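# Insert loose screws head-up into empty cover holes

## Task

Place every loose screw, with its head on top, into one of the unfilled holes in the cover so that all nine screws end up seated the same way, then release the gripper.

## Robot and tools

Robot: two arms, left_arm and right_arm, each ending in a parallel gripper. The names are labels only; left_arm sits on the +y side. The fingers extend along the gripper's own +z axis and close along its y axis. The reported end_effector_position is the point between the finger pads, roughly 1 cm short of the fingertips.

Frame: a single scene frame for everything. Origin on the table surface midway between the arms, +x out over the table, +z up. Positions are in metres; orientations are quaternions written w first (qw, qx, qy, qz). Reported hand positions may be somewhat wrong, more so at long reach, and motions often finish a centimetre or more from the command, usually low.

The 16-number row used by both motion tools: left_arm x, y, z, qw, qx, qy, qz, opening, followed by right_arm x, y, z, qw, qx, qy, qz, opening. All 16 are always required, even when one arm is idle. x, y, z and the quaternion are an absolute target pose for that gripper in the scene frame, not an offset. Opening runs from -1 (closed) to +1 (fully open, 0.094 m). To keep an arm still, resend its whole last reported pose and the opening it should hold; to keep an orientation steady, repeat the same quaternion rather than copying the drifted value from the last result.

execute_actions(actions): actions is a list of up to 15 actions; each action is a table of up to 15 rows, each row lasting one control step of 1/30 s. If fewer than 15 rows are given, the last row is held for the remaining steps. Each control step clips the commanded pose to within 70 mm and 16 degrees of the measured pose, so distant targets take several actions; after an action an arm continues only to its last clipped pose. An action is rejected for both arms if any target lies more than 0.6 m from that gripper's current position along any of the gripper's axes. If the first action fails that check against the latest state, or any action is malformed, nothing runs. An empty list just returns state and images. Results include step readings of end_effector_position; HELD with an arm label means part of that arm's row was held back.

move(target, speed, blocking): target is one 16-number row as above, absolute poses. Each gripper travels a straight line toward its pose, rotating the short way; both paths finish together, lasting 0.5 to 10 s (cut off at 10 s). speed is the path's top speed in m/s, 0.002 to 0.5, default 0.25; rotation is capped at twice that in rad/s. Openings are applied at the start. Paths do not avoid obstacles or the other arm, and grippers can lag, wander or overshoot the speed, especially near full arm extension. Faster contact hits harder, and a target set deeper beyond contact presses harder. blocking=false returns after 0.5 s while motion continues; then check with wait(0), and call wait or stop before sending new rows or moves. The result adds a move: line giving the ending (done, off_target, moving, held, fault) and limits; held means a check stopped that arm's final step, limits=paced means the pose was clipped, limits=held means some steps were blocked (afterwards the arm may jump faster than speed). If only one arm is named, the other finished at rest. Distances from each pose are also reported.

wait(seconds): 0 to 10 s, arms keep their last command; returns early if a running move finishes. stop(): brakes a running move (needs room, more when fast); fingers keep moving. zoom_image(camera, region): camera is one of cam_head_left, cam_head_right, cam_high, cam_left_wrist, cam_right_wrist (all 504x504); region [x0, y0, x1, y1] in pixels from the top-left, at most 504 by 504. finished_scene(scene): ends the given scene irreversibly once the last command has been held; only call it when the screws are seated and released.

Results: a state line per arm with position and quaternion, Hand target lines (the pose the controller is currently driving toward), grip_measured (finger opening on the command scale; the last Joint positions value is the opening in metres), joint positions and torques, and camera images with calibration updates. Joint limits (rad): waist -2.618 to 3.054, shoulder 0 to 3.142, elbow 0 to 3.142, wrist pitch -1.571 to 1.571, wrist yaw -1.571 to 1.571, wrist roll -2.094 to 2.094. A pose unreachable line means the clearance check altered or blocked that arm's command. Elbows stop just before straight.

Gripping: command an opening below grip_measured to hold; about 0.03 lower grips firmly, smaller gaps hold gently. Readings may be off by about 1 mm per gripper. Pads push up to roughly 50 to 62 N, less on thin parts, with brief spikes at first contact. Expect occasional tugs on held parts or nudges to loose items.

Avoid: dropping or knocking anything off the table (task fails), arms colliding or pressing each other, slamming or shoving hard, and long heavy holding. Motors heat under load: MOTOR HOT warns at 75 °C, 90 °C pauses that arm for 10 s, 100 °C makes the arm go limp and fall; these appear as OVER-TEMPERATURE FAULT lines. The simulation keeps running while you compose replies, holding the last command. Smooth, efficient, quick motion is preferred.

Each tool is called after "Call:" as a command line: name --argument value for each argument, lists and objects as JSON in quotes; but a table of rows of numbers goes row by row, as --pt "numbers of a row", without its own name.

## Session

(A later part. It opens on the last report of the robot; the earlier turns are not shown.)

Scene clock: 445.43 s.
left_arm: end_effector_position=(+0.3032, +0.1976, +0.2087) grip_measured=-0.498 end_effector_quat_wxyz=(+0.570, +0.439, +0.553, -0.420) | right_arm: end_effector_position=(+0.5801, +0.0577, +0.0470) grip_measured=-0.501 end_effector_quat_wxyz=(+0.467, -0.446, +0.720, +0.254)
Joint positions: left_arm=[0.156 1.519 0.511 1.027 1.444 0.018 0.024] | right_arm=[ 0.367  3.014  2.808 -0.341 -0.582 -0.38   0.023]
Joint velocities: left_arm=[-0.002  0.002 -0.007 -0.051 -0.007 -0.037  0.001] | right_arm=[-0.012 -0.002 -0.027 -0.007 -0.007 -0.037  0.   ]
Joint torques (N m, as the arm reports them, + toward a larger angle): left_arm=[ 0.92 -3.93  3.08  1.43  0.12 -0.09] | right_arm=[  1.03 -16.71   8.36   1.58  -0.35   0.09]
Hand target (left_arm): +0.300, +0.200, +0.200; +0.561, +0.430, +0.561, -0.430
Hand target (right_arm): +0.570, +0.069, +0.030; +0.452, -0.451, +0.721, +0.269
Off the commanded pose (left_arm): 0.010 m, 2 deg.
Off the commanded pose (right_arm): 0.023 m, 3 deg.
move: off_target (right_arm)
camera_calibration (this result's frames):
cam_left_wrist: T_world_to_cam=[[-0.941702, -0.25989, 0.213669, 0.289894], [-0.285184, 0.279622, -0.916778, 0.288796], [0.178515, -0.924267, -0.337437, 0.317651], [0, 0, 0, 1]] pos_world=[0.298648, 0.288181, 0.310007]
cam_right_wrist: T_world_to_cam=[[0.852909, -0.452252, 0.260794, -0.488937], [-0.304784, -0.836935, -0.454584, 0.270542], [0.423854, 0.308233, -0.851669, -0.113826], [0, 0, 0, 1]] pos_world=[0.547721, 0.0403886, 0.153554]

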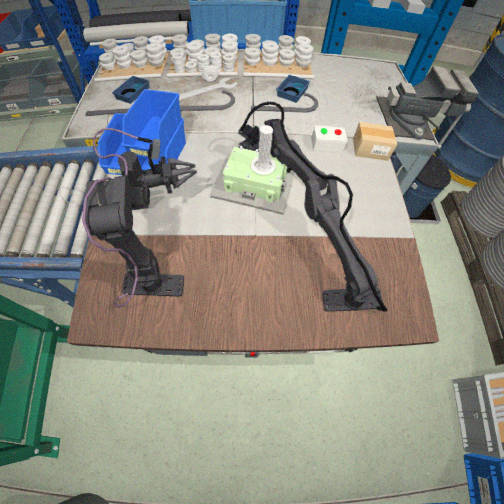

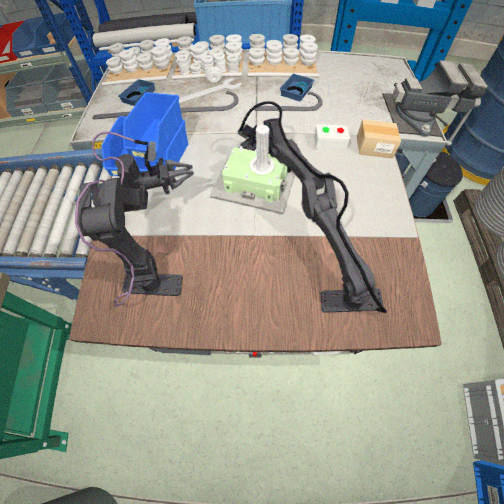

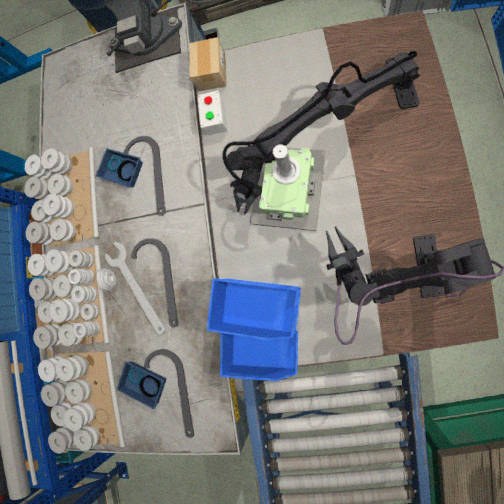

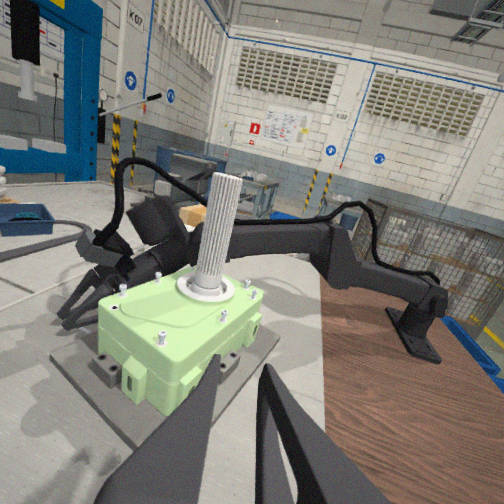

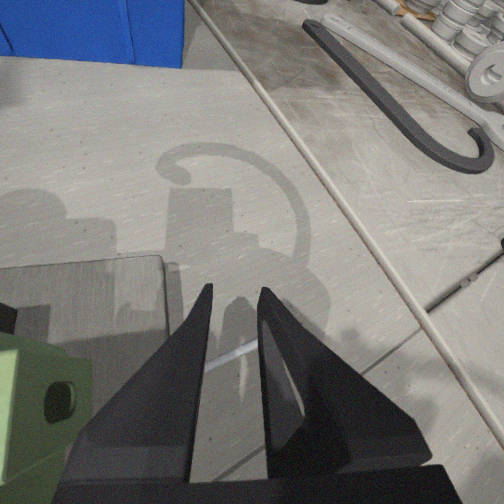

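Call:
move --target '[0.3,0.2,0.2,0.561,0.43,0.561,-0.43,-0.5,0.58,-0.02,0.14,0.45,-0.45,0.72,0.27,-0.5]' --speed 0.08

Call:
move --target '[0.585,0.03,0.09,0.335,0.552,0.719,-0.258,-0.5,0.4,-0.22,0.2,0.568,-0.438,0.553,0.425,-0.6]' --speed 0.12

Call:
move --target '[0.585,0.025,0.006,0.335,0.552,0.719,-0.258,-0.5,0.4,-0.22,0.2,0.568,-0.438,0.553,0.425,-0.6]' --speed 0.03

Scene clock: 447.80 s.
left_arm: end_effector_position=(+0.3032, +0.1976, +0.2087) grip_measured=-0.498 end_effector_quat_wxyz=(+0.570, +0.439, +0.553, -0.420) | right_arm: end_effector_position=(+0.5815, -0.0182, +0.1228) grip_measured=-0.501 end_effector_quat_wxyz=(+0.447, -0.446, +0.728, +0.268)
Joint positions: left_arm=[0.156 1.519 0.511 1.027 1.444 0.018 0.024] | right_arm=[ 0.238  2.861  2.841 -0.626 -0.71  -0.467  0.023]
Joint velocities: left_arm=[-0.007 -0.012  0.002 -0.066  0.051 -0.007 -0.   ] | right_arm=[-0.002  0.007  0.002 -0.037  0.051 -0.007 -0.   ]
Joint torques (N m, as the arm reports them, + toward a larger angle): left_arm=[ 0.9  -3.94  3.08  1.42  0.12 -0.1 ] | right_arm=[ -0.26 -20.05   9.01   1.3   -0.38  -0.05]
Hand target (left_arm): +0.300, +0.200, +0.200; +0.561, +0.430, +0.561, -0.430
Hand target (right_arm): +0.579, -0.020, +0.140; +0.454, -0.449, +0.721, +0.270
Off the commanded pose (left_arm): 0.010 m, 2 deg.
Off the commanded pose (right_arm): 0.017 m, 1 deg.
elbow stopped short (right arm): the move would have taken joint 3 (elbow) straighter than the controller allows; a more bent joint 3 avoids this.
move: off_target (right_arm)
camera_calibration (this result's frames):
cam_left_wrist: T_world_to_cam=[[-0.941702, -0.25989, 0.213669, 0.289894], [-0.285184, 0.279622, -0.916778, 0.288796], [0.178515, -0.924267, -0.337437, 0.317651], [0, 0, 0, 1]] pos_world=[0.298648, 0.288181, 0.310007]
cam_right_wrist: T_world_to_cam=[[0.871847, -0.438192, 0.218791, -0.549917], [-0.313471, -0.84247, -0.438155, 0.244829], [0.376321, 0.31342, -0.871866, 0.00381092], [0, 0, 0, 1]] pos_world=[0.554757, -0.0359031, 0.230913]

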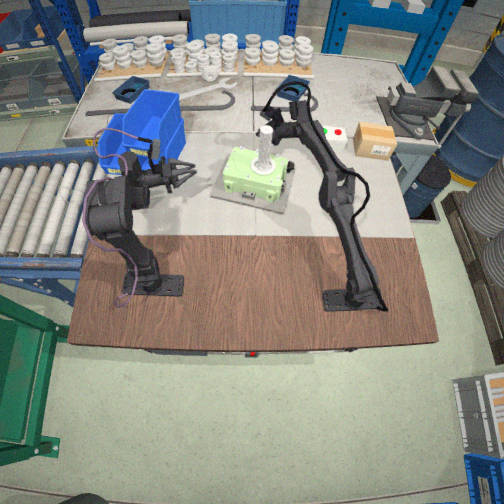

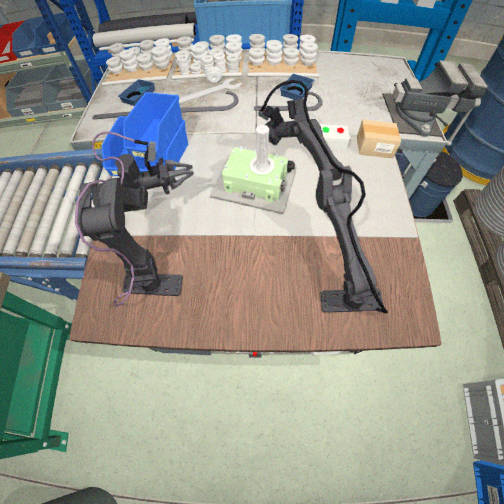

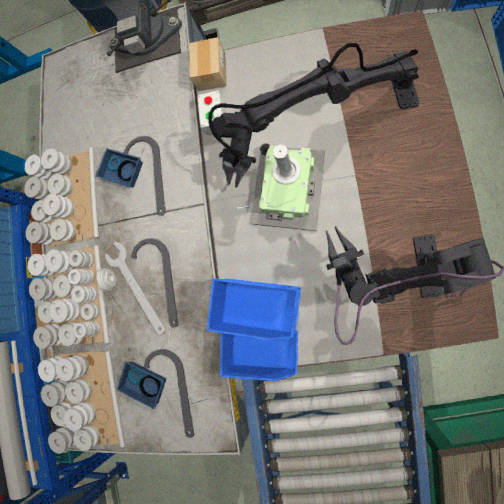

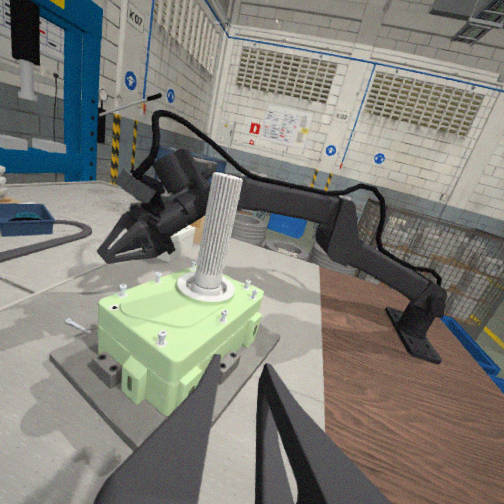

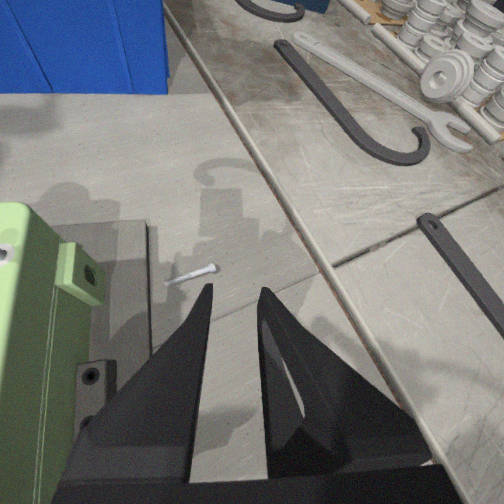

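Scene clock: 452.10 s.
left_arm: end_effector_position=(+0.5868, +0.0343, +0.0858) grip_measured=-0.498 end_effector_quat_wxyz=(+0.370, +0.535, +0.719, -0.244) | right_arm: end_effector_position=(+0.4007, -0.2184, +0.1994) grip_measured=-0.598 end_effector_quat_wxyz=(+0.568, -0.444, +0.553, +0.417)
Joint positions: left_arm=[-0.283  2.85   2.829 -0.882  0.686  0.732  0.024] | right_arm=[-0.225  2.026  1.155  0.778 -1.507 -0.136  0.019]
Joint velocities: left_arm=[ 0.007 -0.002 -0.017  0.037  0.051  0.007 -0.   ] | right_arm=[-0.007 -0.002 -0.022  0.139 -0.051  0.125 -0.   ]
Joint torques (N m, as the arm reports them, + toward a larger angle): left_arm=[ -0.65 -13.94   8.03   1.18   0.3   -0.1 ] | right_arm=[ -0.2  -12.25   4.95   1.24  -0.13   0.08]
Hand target (left_arm): +0.585, +0.030, +0.092; +0.372, +0.535, +0.718, -0.245
Hand target (right_arm): +0.397, -0.219, +0.199; +0.565, -0.442, +0.554, +0.422
Off the commanded pose (left_arm): 0.006 m, 5 deg.
Off the commanded pose (right_arm): 0.002 m, 1 deg.
elbow stopped short (left arm): the move would have taken joint 3 (elbow) straighter than the controller allows; a more bent joint 3 avoids this.
move: off_target (left_arm)
camera_calibration (this result's frames):
cam_left_wrist: T_world_to_cam=[[-0.880752, -0.448753, 0.151315, 0.516806], [-0.456998, 0.721563, -0.520096, 0.354259], [0.124211, -0.527227, -0.840597, 0.135962], [0, 0, 0, 1]] pos_world=[0.600185, 0.0479814, 0.220337]
cam_right_wrist: T_world_to_cam=[[0.913785, -0.331509, 0.234732, -0.493367], [-0.0198265, -0.613586, -0.789379, 0.055405], [0.405714, 0.716669, -0.567258, 0.216881], [0, 0, 0, 1]] pos_world=[0.363938, -0.284992, 0.282572]

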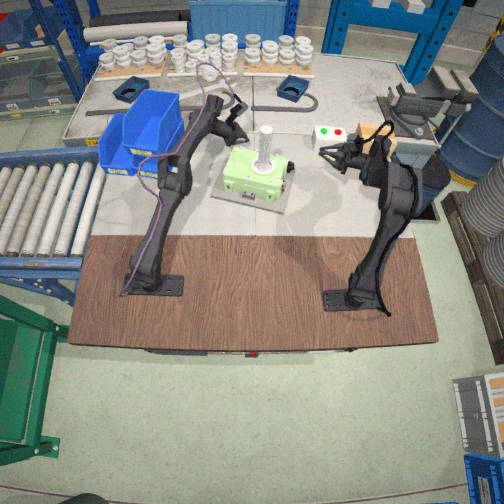

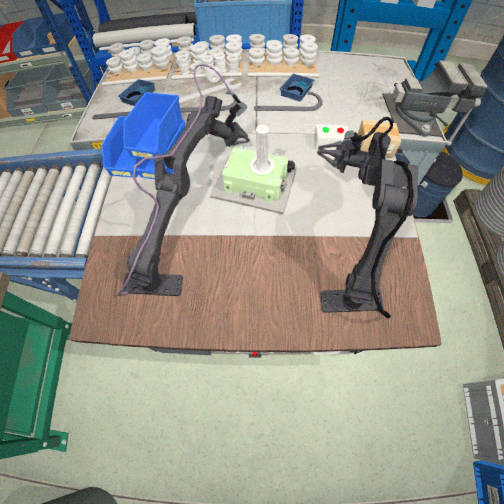

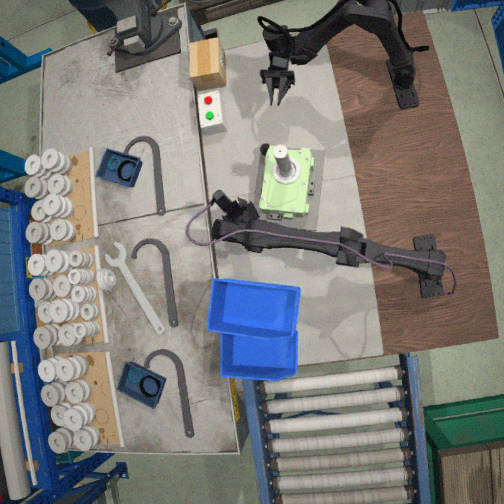

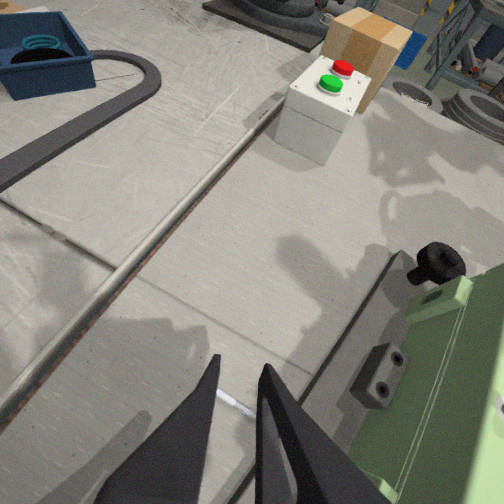

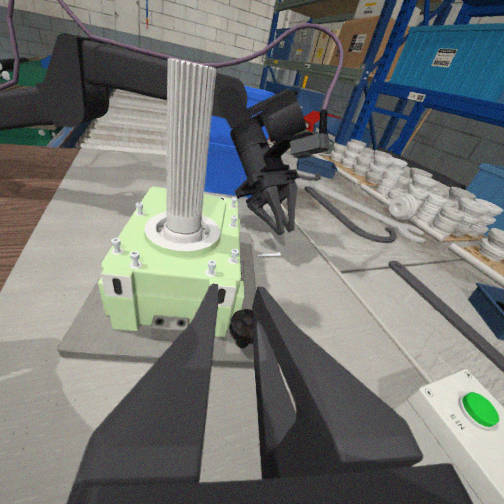

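Scene clock: 455.00 s.
left_arm: end_effector_position=(+0.5902, +0.0304, +0.0260) grip_measured=-0.498 end_effector_quat_wxyz=(+0.358, +0.542, +0.716, -0.254) | right_arm: end_effector_position=(+0.4006, -0.2184, +0.2129) grip_measured=-0.598 end_effector_quat_wxyz=(+0.577, -0.450, +0.544, +0.412)
Joint positions: left_arm=[-0.283  2.971  2.844 -0.812  0.706  0.755  0.024] | right_arm=[-0.225  2.026  1.155  0.944 -1.508  0.001  0.019]
Joint velocities: left_arm=[-0.012  0.007  0.002  0.022 -0.022 -0.037  0.   ] | right_arm=[ 0.007 -0.002  0.022  0.037  0.007  0.022 -0.001]
Joint torques (N m, as the arm reports them, + toward a larger angle): left_arm=[ -1.08 -11.91   7.     1.14   0.19   0.07] | right_arm=[-0.24 -9.64  4.83  1.19 -0.02  0.05]
Hand target (left_arm): +0.584, +0.025, +0.006; +0.343, +0.548, +0.719, -0.255
Hand target (right_arm): +0.400, -0.220, +0.200; +0.567, -0.439, +0.553, +0.424
Off the commanded pose (left_arm): 0.021 m, 3 deg.
Off the commanded pose (right_arm): 0.013 m, 3 deg.
elbow stopped short (left arm): the move would have taken joint 3 (elbow) straighter than the controller allows; a more bent joint 3 avoids this.
move: off_target (left_arm, right_arm)
camera_calibration (this result's frames):
cam_left_wrist: T_world_to_cam=[[-0.888835, -0.425764, 0.169405, 0.530728], [-0.448777, 0.734132, -0.509558, 0.322054], [0.0925855, -0.528938, -0.843595, 0.102022], [0, 0, 0, 1]] pos_world=[0.606815, 0.0434981, 0.160263]
cam_right_wrist: T_world_to_cam=[[0.906686, -0.331272, 0.261111, -0.499243], [0.00456097, -0.611296, -0.791389, 0.057286], [0.421782, 0.718732, -0.552742, 0.215499], [0, 0, 0, 1]] pos_world=[0.361502, -0.285253, 0.294809]

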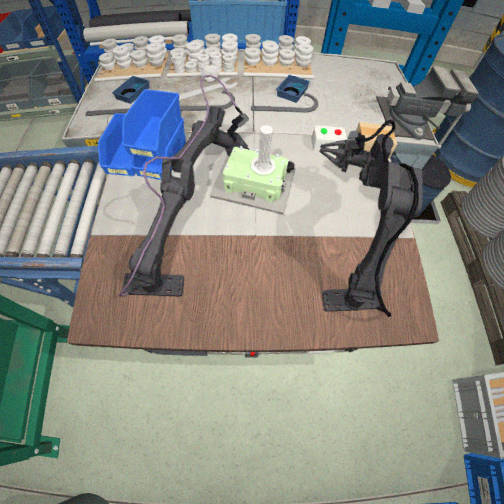

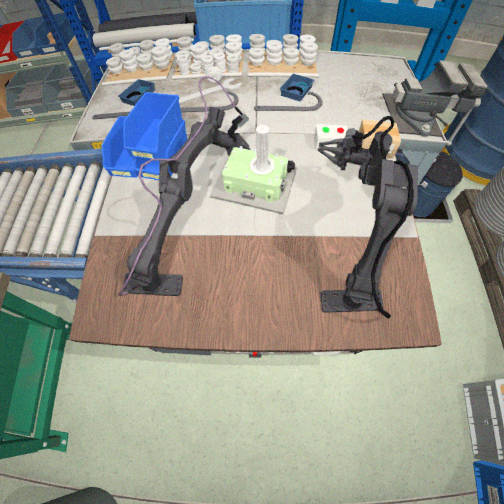

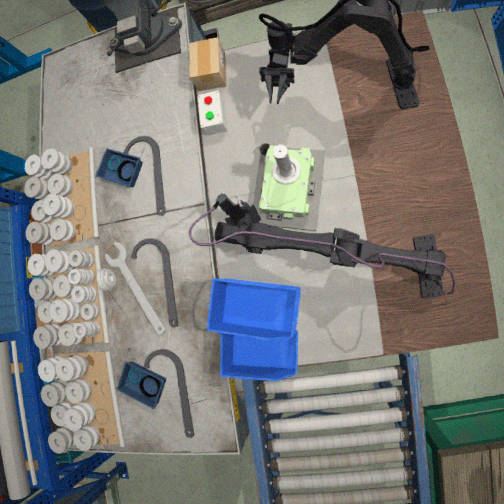

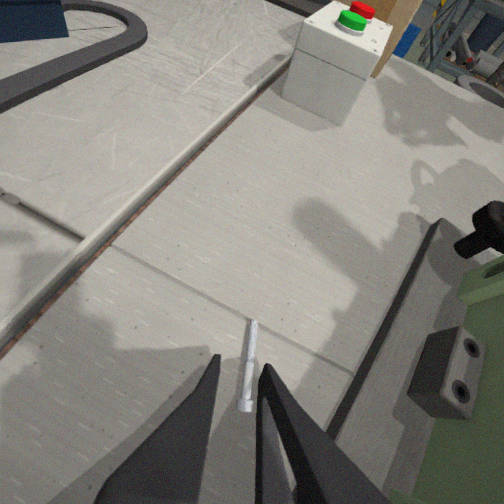

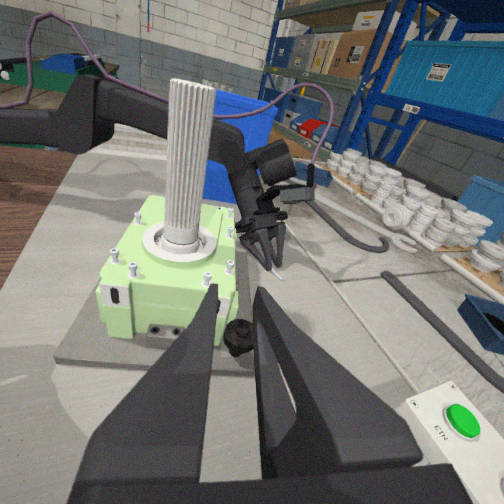

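Call:
move --target '[0.589,0.034,0.004,0.426,0.513,0.669,-0.327,-0.5,0.4,-0.22,0.2,0.568,-0.438,0.553,0.425,-0.6]' --speed 0.02

Call:
zoom_image --camera "cam_right_wrist" --region '[200,180,340,300]'

Scene clock: 461.10 s.
left_arm: end_effector_position=(+0.5901, +0.0247, +0.0371) grip_measured=-0.498 end_effector_quat_wxyz=(+0.448, +0.521, +0.644, -0.337) | right_arm: end_effector_position=(+0.4001, -0.2183, +0.2178) grip_measured=-0.598 end_effector_quat_wxyz=(+0.580, -0.452, +0.540, +0.409)
Joint positions: left_arm=[-0.247  2.801  2.326 -0.21   0.945  0.62   0.024] | right_arm=[-0.225  2.026  1.155  1.005 -1.508  0.051  0.019]
Joint velocities: left_arm=[-0.017  0.007 -0.002  0.066  0.022 -0.022  0.   ] | right_arm=[-0.002  0.002 -0.002  0.007 -0.022 -0.022  0.001]
Joint torques (N m, as the arm reports them, + toward a larger angle): left_arm=[  0.64 -12.77   3.07   1.39  -0.18   0.1 ] | right_arm=[-0.24 -8.98  4.5   1.2   0.02  0.05]
Hand target (left_arm): +0.587, +0.034, +0.005; +0.426, +0.513, +0.669, -0.328
Hand target (right_arm): +0.400, -0.220, +0.200; +0.568, -0.438, +0.553, +0.425
Off the commanded pose (left_arm): 0.034 m, 4 deg.
Off the commanded pose (right_arm): 0.018 m, 3 deg.
move: off_target (left_arm, right_arm)
camera_calibration (this result's frames):
cam_left_wrist: T_world_to_cam=[[-0.926577, -0.319596, 0.198277, 0.54492], [-0.358687, 0.592317, -0.72146, 0.29006], [0.113133, -0.739607, -0.663462, 0.0948343], [0, 0, 0, 1]] pos_world=[0.598222, 0.0724872, 0.164141]
cam_right_wrist: T_world_to_cam=[[0.903744, -0.33083, 0.271659, -0.50101], [0.0144141, -0.61073, -0.791708, 0.057498], [0.427831, 0.719417, -0.547175, 0.214882], [0, 0, 0, 1]] pos_world=[0.360023, -0.285223, 0.299204]

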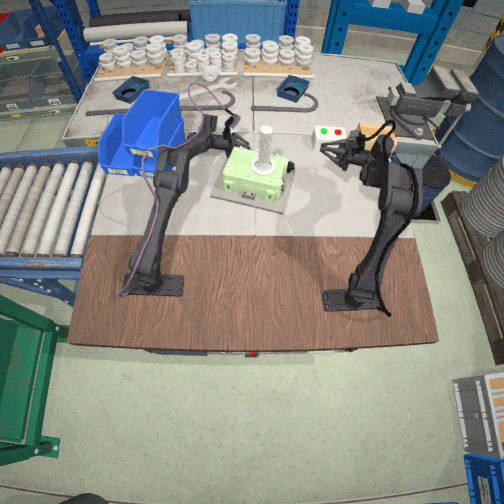

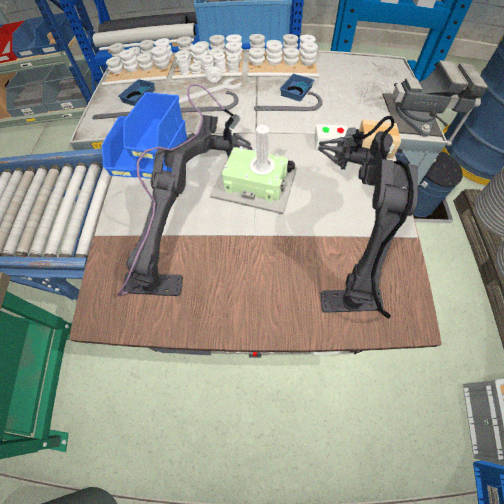

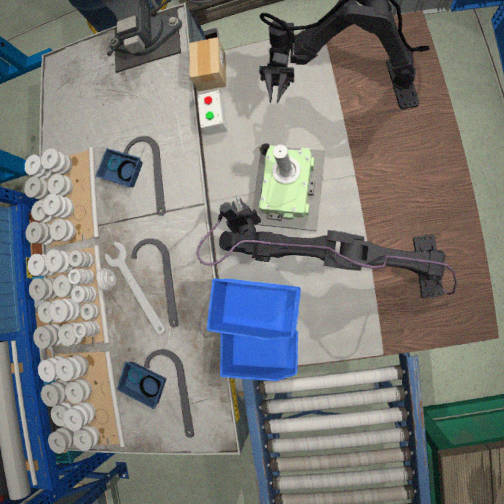

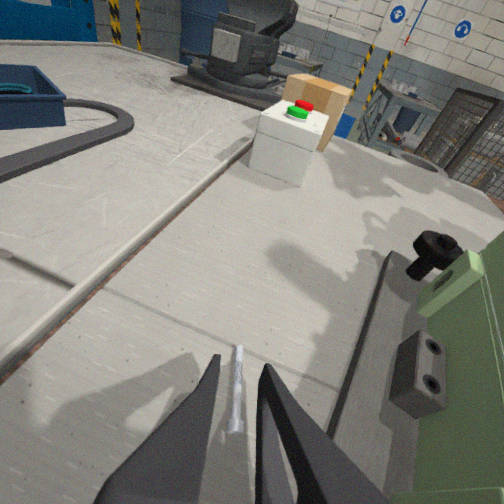

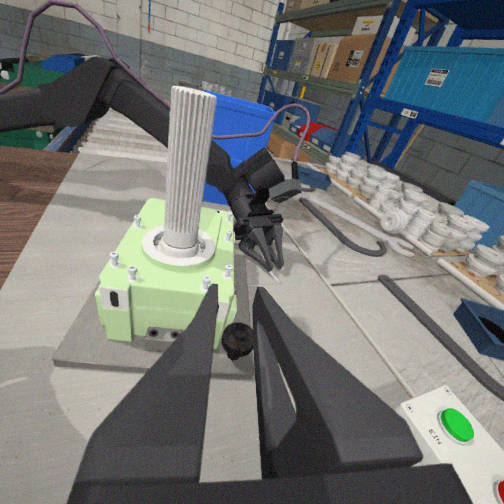

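Region (200, 180, 340, 300) of cam_right_wrist's 504x504 image, scaled by 3.600, with more detail than that image has; it fills the top 432 rows of this view, and the rest is white.

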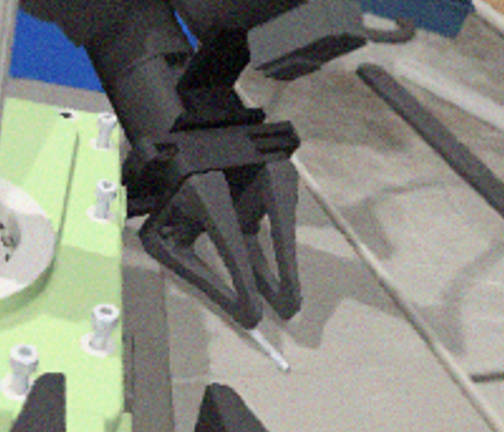

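Call:
move --target '[0.588,0.036,0.045,0.312,0.654,0.6,-0.34,-0.5,0.4,-0.22,0.2,0.568,-0.438,0.553,0.425,-0.6]' --speed 0.04

Call:
move --target '[0.588,0.036,0.004,0.312,0.654,0.6,-0.34,-0.5,0.4,-0.22,0.2,0.568,-0.438,0.553,0.425,-0.6]' --speed 0.02

Call:
zoom_image --camera "cam_right_wrist" --region '[200,180,340,300]'

Scene clock: 466.40 s.
left_arm: end_effector_position=(+0.5843, +0.0287, +0.0343) grip_measured=-0.498 end_effector_quat_wxyz=(+0.411, +0.592, +0.622, -0.305) | right_arm: end_effector_position=(+0.3999, -0.2182, +0.2189) grip_measured=-0.598 end_effector_quat_wxyz=(+0.581, -0.453, +0.539, +0.409)
Joint positions: left_arm=[-0.247  3.003  2.84  -0.743  0.923  0.916  0.024] | right_arm=[-0.225  2.026  1.155  1.018 -1.509  0.061  0.019]
Joint velocities: left_arm=[ 0.002 -0.007 -0.007 -0.022 -0.125  0.022  0.   ] | right_arm=[-0.002 -0.012 -0.012 -0.051 -0.037 -0.081 -0.001]
Joint torques (N m, as the arm reports them, + toward a larger angle): left_arm=[  0.81 -15.63   7.28   0.89   0.21   0.12] | right_arm=[-0.24 -8.82  4.44  1.17  0.03  0.07]
Hand target (left_arm): +0.588, +0.036, +0.045; +0.414, +0.595, +0.624, -0.292
Hand target (right_arm): +0.400, -0.220, +0.200; +0.568, -0.438, +0.553, +0.425
Off the commanded pose (left_arm): 0.013 m, 14 deg.
Off the commanded pose (right_arm): 0.019 m, 3 deg.
elbow stopped short (left arm): the move would have taken joint 3 (elbow) straighter than the controller allows; a more bent joint 3 avoids this.
move: off_target (left_arm, right_arm)
camera_calibration (this result's frames):
cam_left_wrist: T_world_to_cam=[[-0.965617, -0.235012, 0.111147, 0.564738], [-0.249177, 0.714764, -0.65347, 0.213698], [0.0741298, -0.658697, -0.748748, 0.119954], [0, 0, 0, 1]] pos_world=[0.589677, 0.0589899, 0.166692]
cam_right_wrist: T_world_to_cam=[[0.903045, -0.330402, 0.27449, -0.501345], [0.0171808, -0.610729, -0.791653, 0.0572819], [0.429203, 0.719614, -0.545839, 0.214744], [0, 0, 0, 1]] pos_world=[0.359584, -0.285194, 0.300177]

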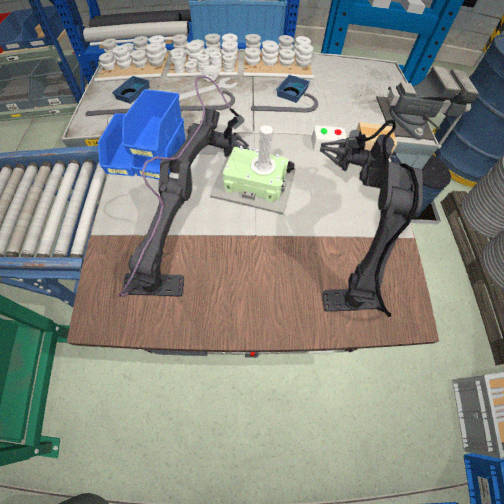

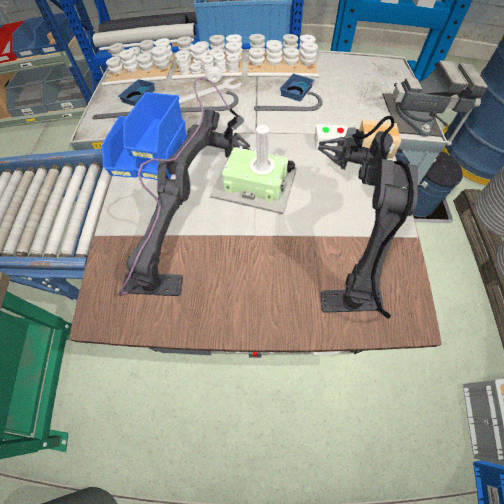

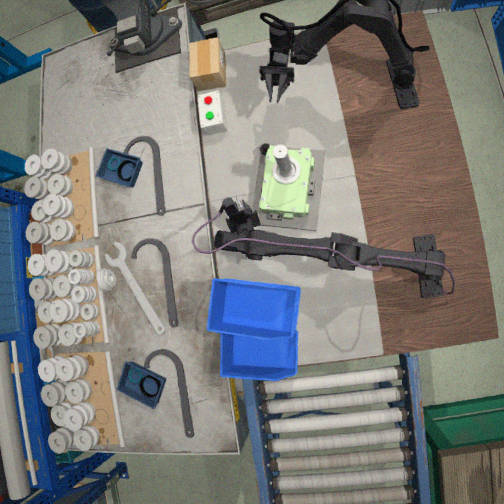

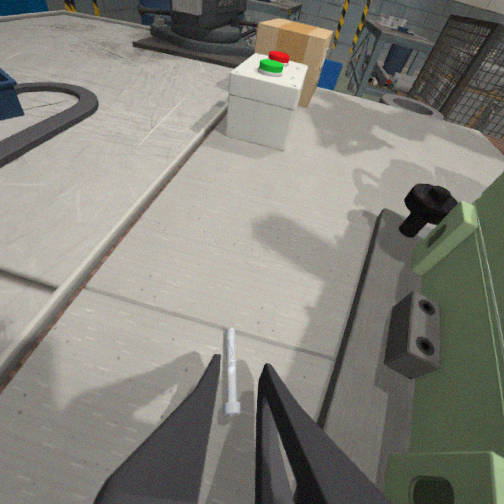

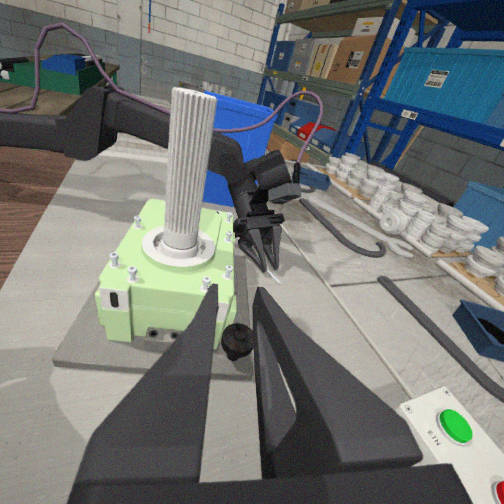

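Scene clock: 472.83 s.
left_arm: end_effector_position=(+0.5836, +0.0280, +0.0337) grip_measured=-0.498 end_effector_quat_wxyz=(+0.415, +0.598, +0.614, -0.305) | right_arm: end_effector_position=(+0.3998, -0.2182, +0.2192) grip_measured=-0.598 end_effector_quat_wxyz=(+0.581, -0.453, +0.539, +0.409)
Joint positions: left_arm=[-0.247  3.007  2.84  -0.739  0.931  0.936  0.024] | right_arm=[-0.225  2.026  1.155  1.022 -1.509  0.064  0.019]
Joint velocities: left_arm=[-0.007  0.002  0.007 -0.022 -0.037  0.022 -0.001] | right_arm=[ 0.007  0.017  0.007 -0.066 -0.037  0.007  0.   ]
Joint torques (N m, as the arm reports them, + toward a larger angle): left_arm=[  0.88 -10.82   7.29   1.18   0.11   0.21] | right_arm=[-0.23 -8.79  4.46  1.16  0.03  0.08]
Hand target (left_arm): +0.586, +0.037, +0.004; +0.404, +0.600, +0.625, -0.295
Hand target (right_arm): +0.400, -0.220, +0.201; +0.568, -0.438, +0.553, +0.425
Off the commanded pose (left_arm): 0.031 m, 14 deg.
Off the commanded pose (right_arm): 0.019 m, 3 deg.
elbow stopped short (left arm): the move would have taken joint 3 (elbow) straighter than the controller allows; a more bent joint 3 avoids this.
move: off_target (left_arm, right_arm)
camera_calibration (this result's frames):
cam_left_wrist: T_world_to_cam=[[-0.970687, -0.220378, 0.0959176, 0.567026], [-0.227755, 0.715926, -0.659983, 0.201392], [0.076776, -0.662483, -0.745132, 0.117549], [0, 0, 0, 1]] pos_world=[0.587248, 0.0586522, 0.166117]
cam_right_wrist: T_world_to_cam=[[0.902837, -0.330383, 0.275196, -0.501449], [0.0178175, -0.61072, -0.791646, 0.0572522], [0.429614, 0.71963, -0.545494, 0.21467], [0, 0, 0, 1]] pos_world=[0.359482, -0.285188, 0.300421]

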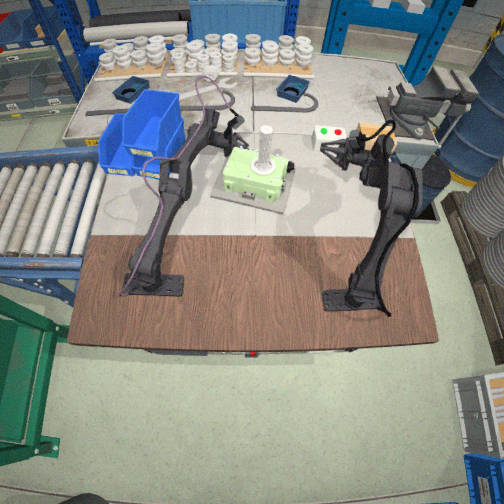

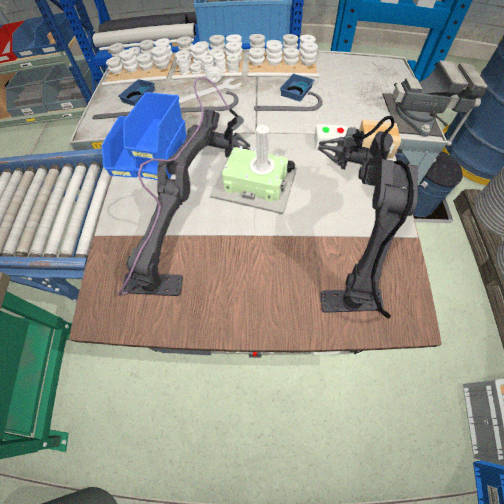

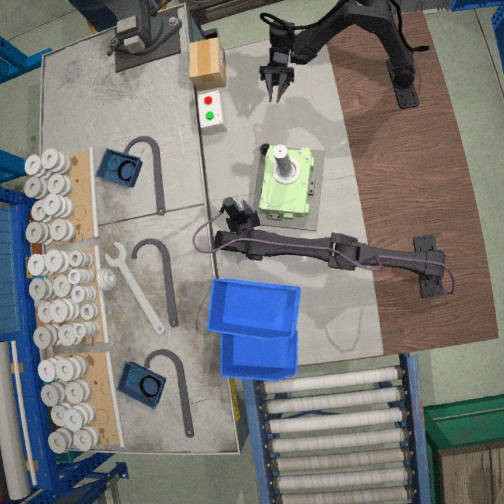

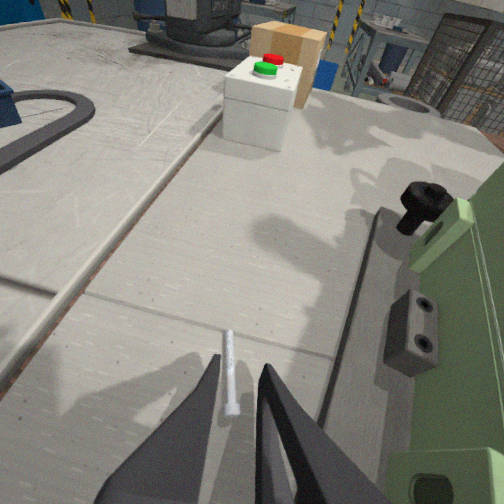

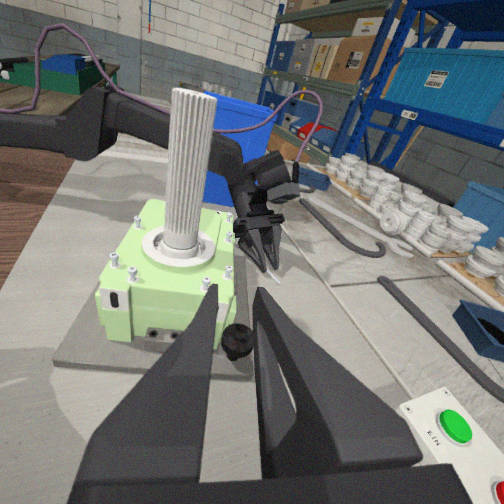

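Region (200, 180, 340, 300) of cam_right_wrist's 504x504 image, scaled by 3.600, with more detail than that image has; it fills the top 432 rows of this view, and the rest is white.

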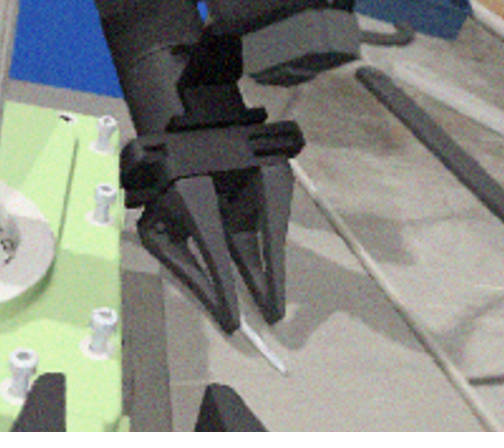

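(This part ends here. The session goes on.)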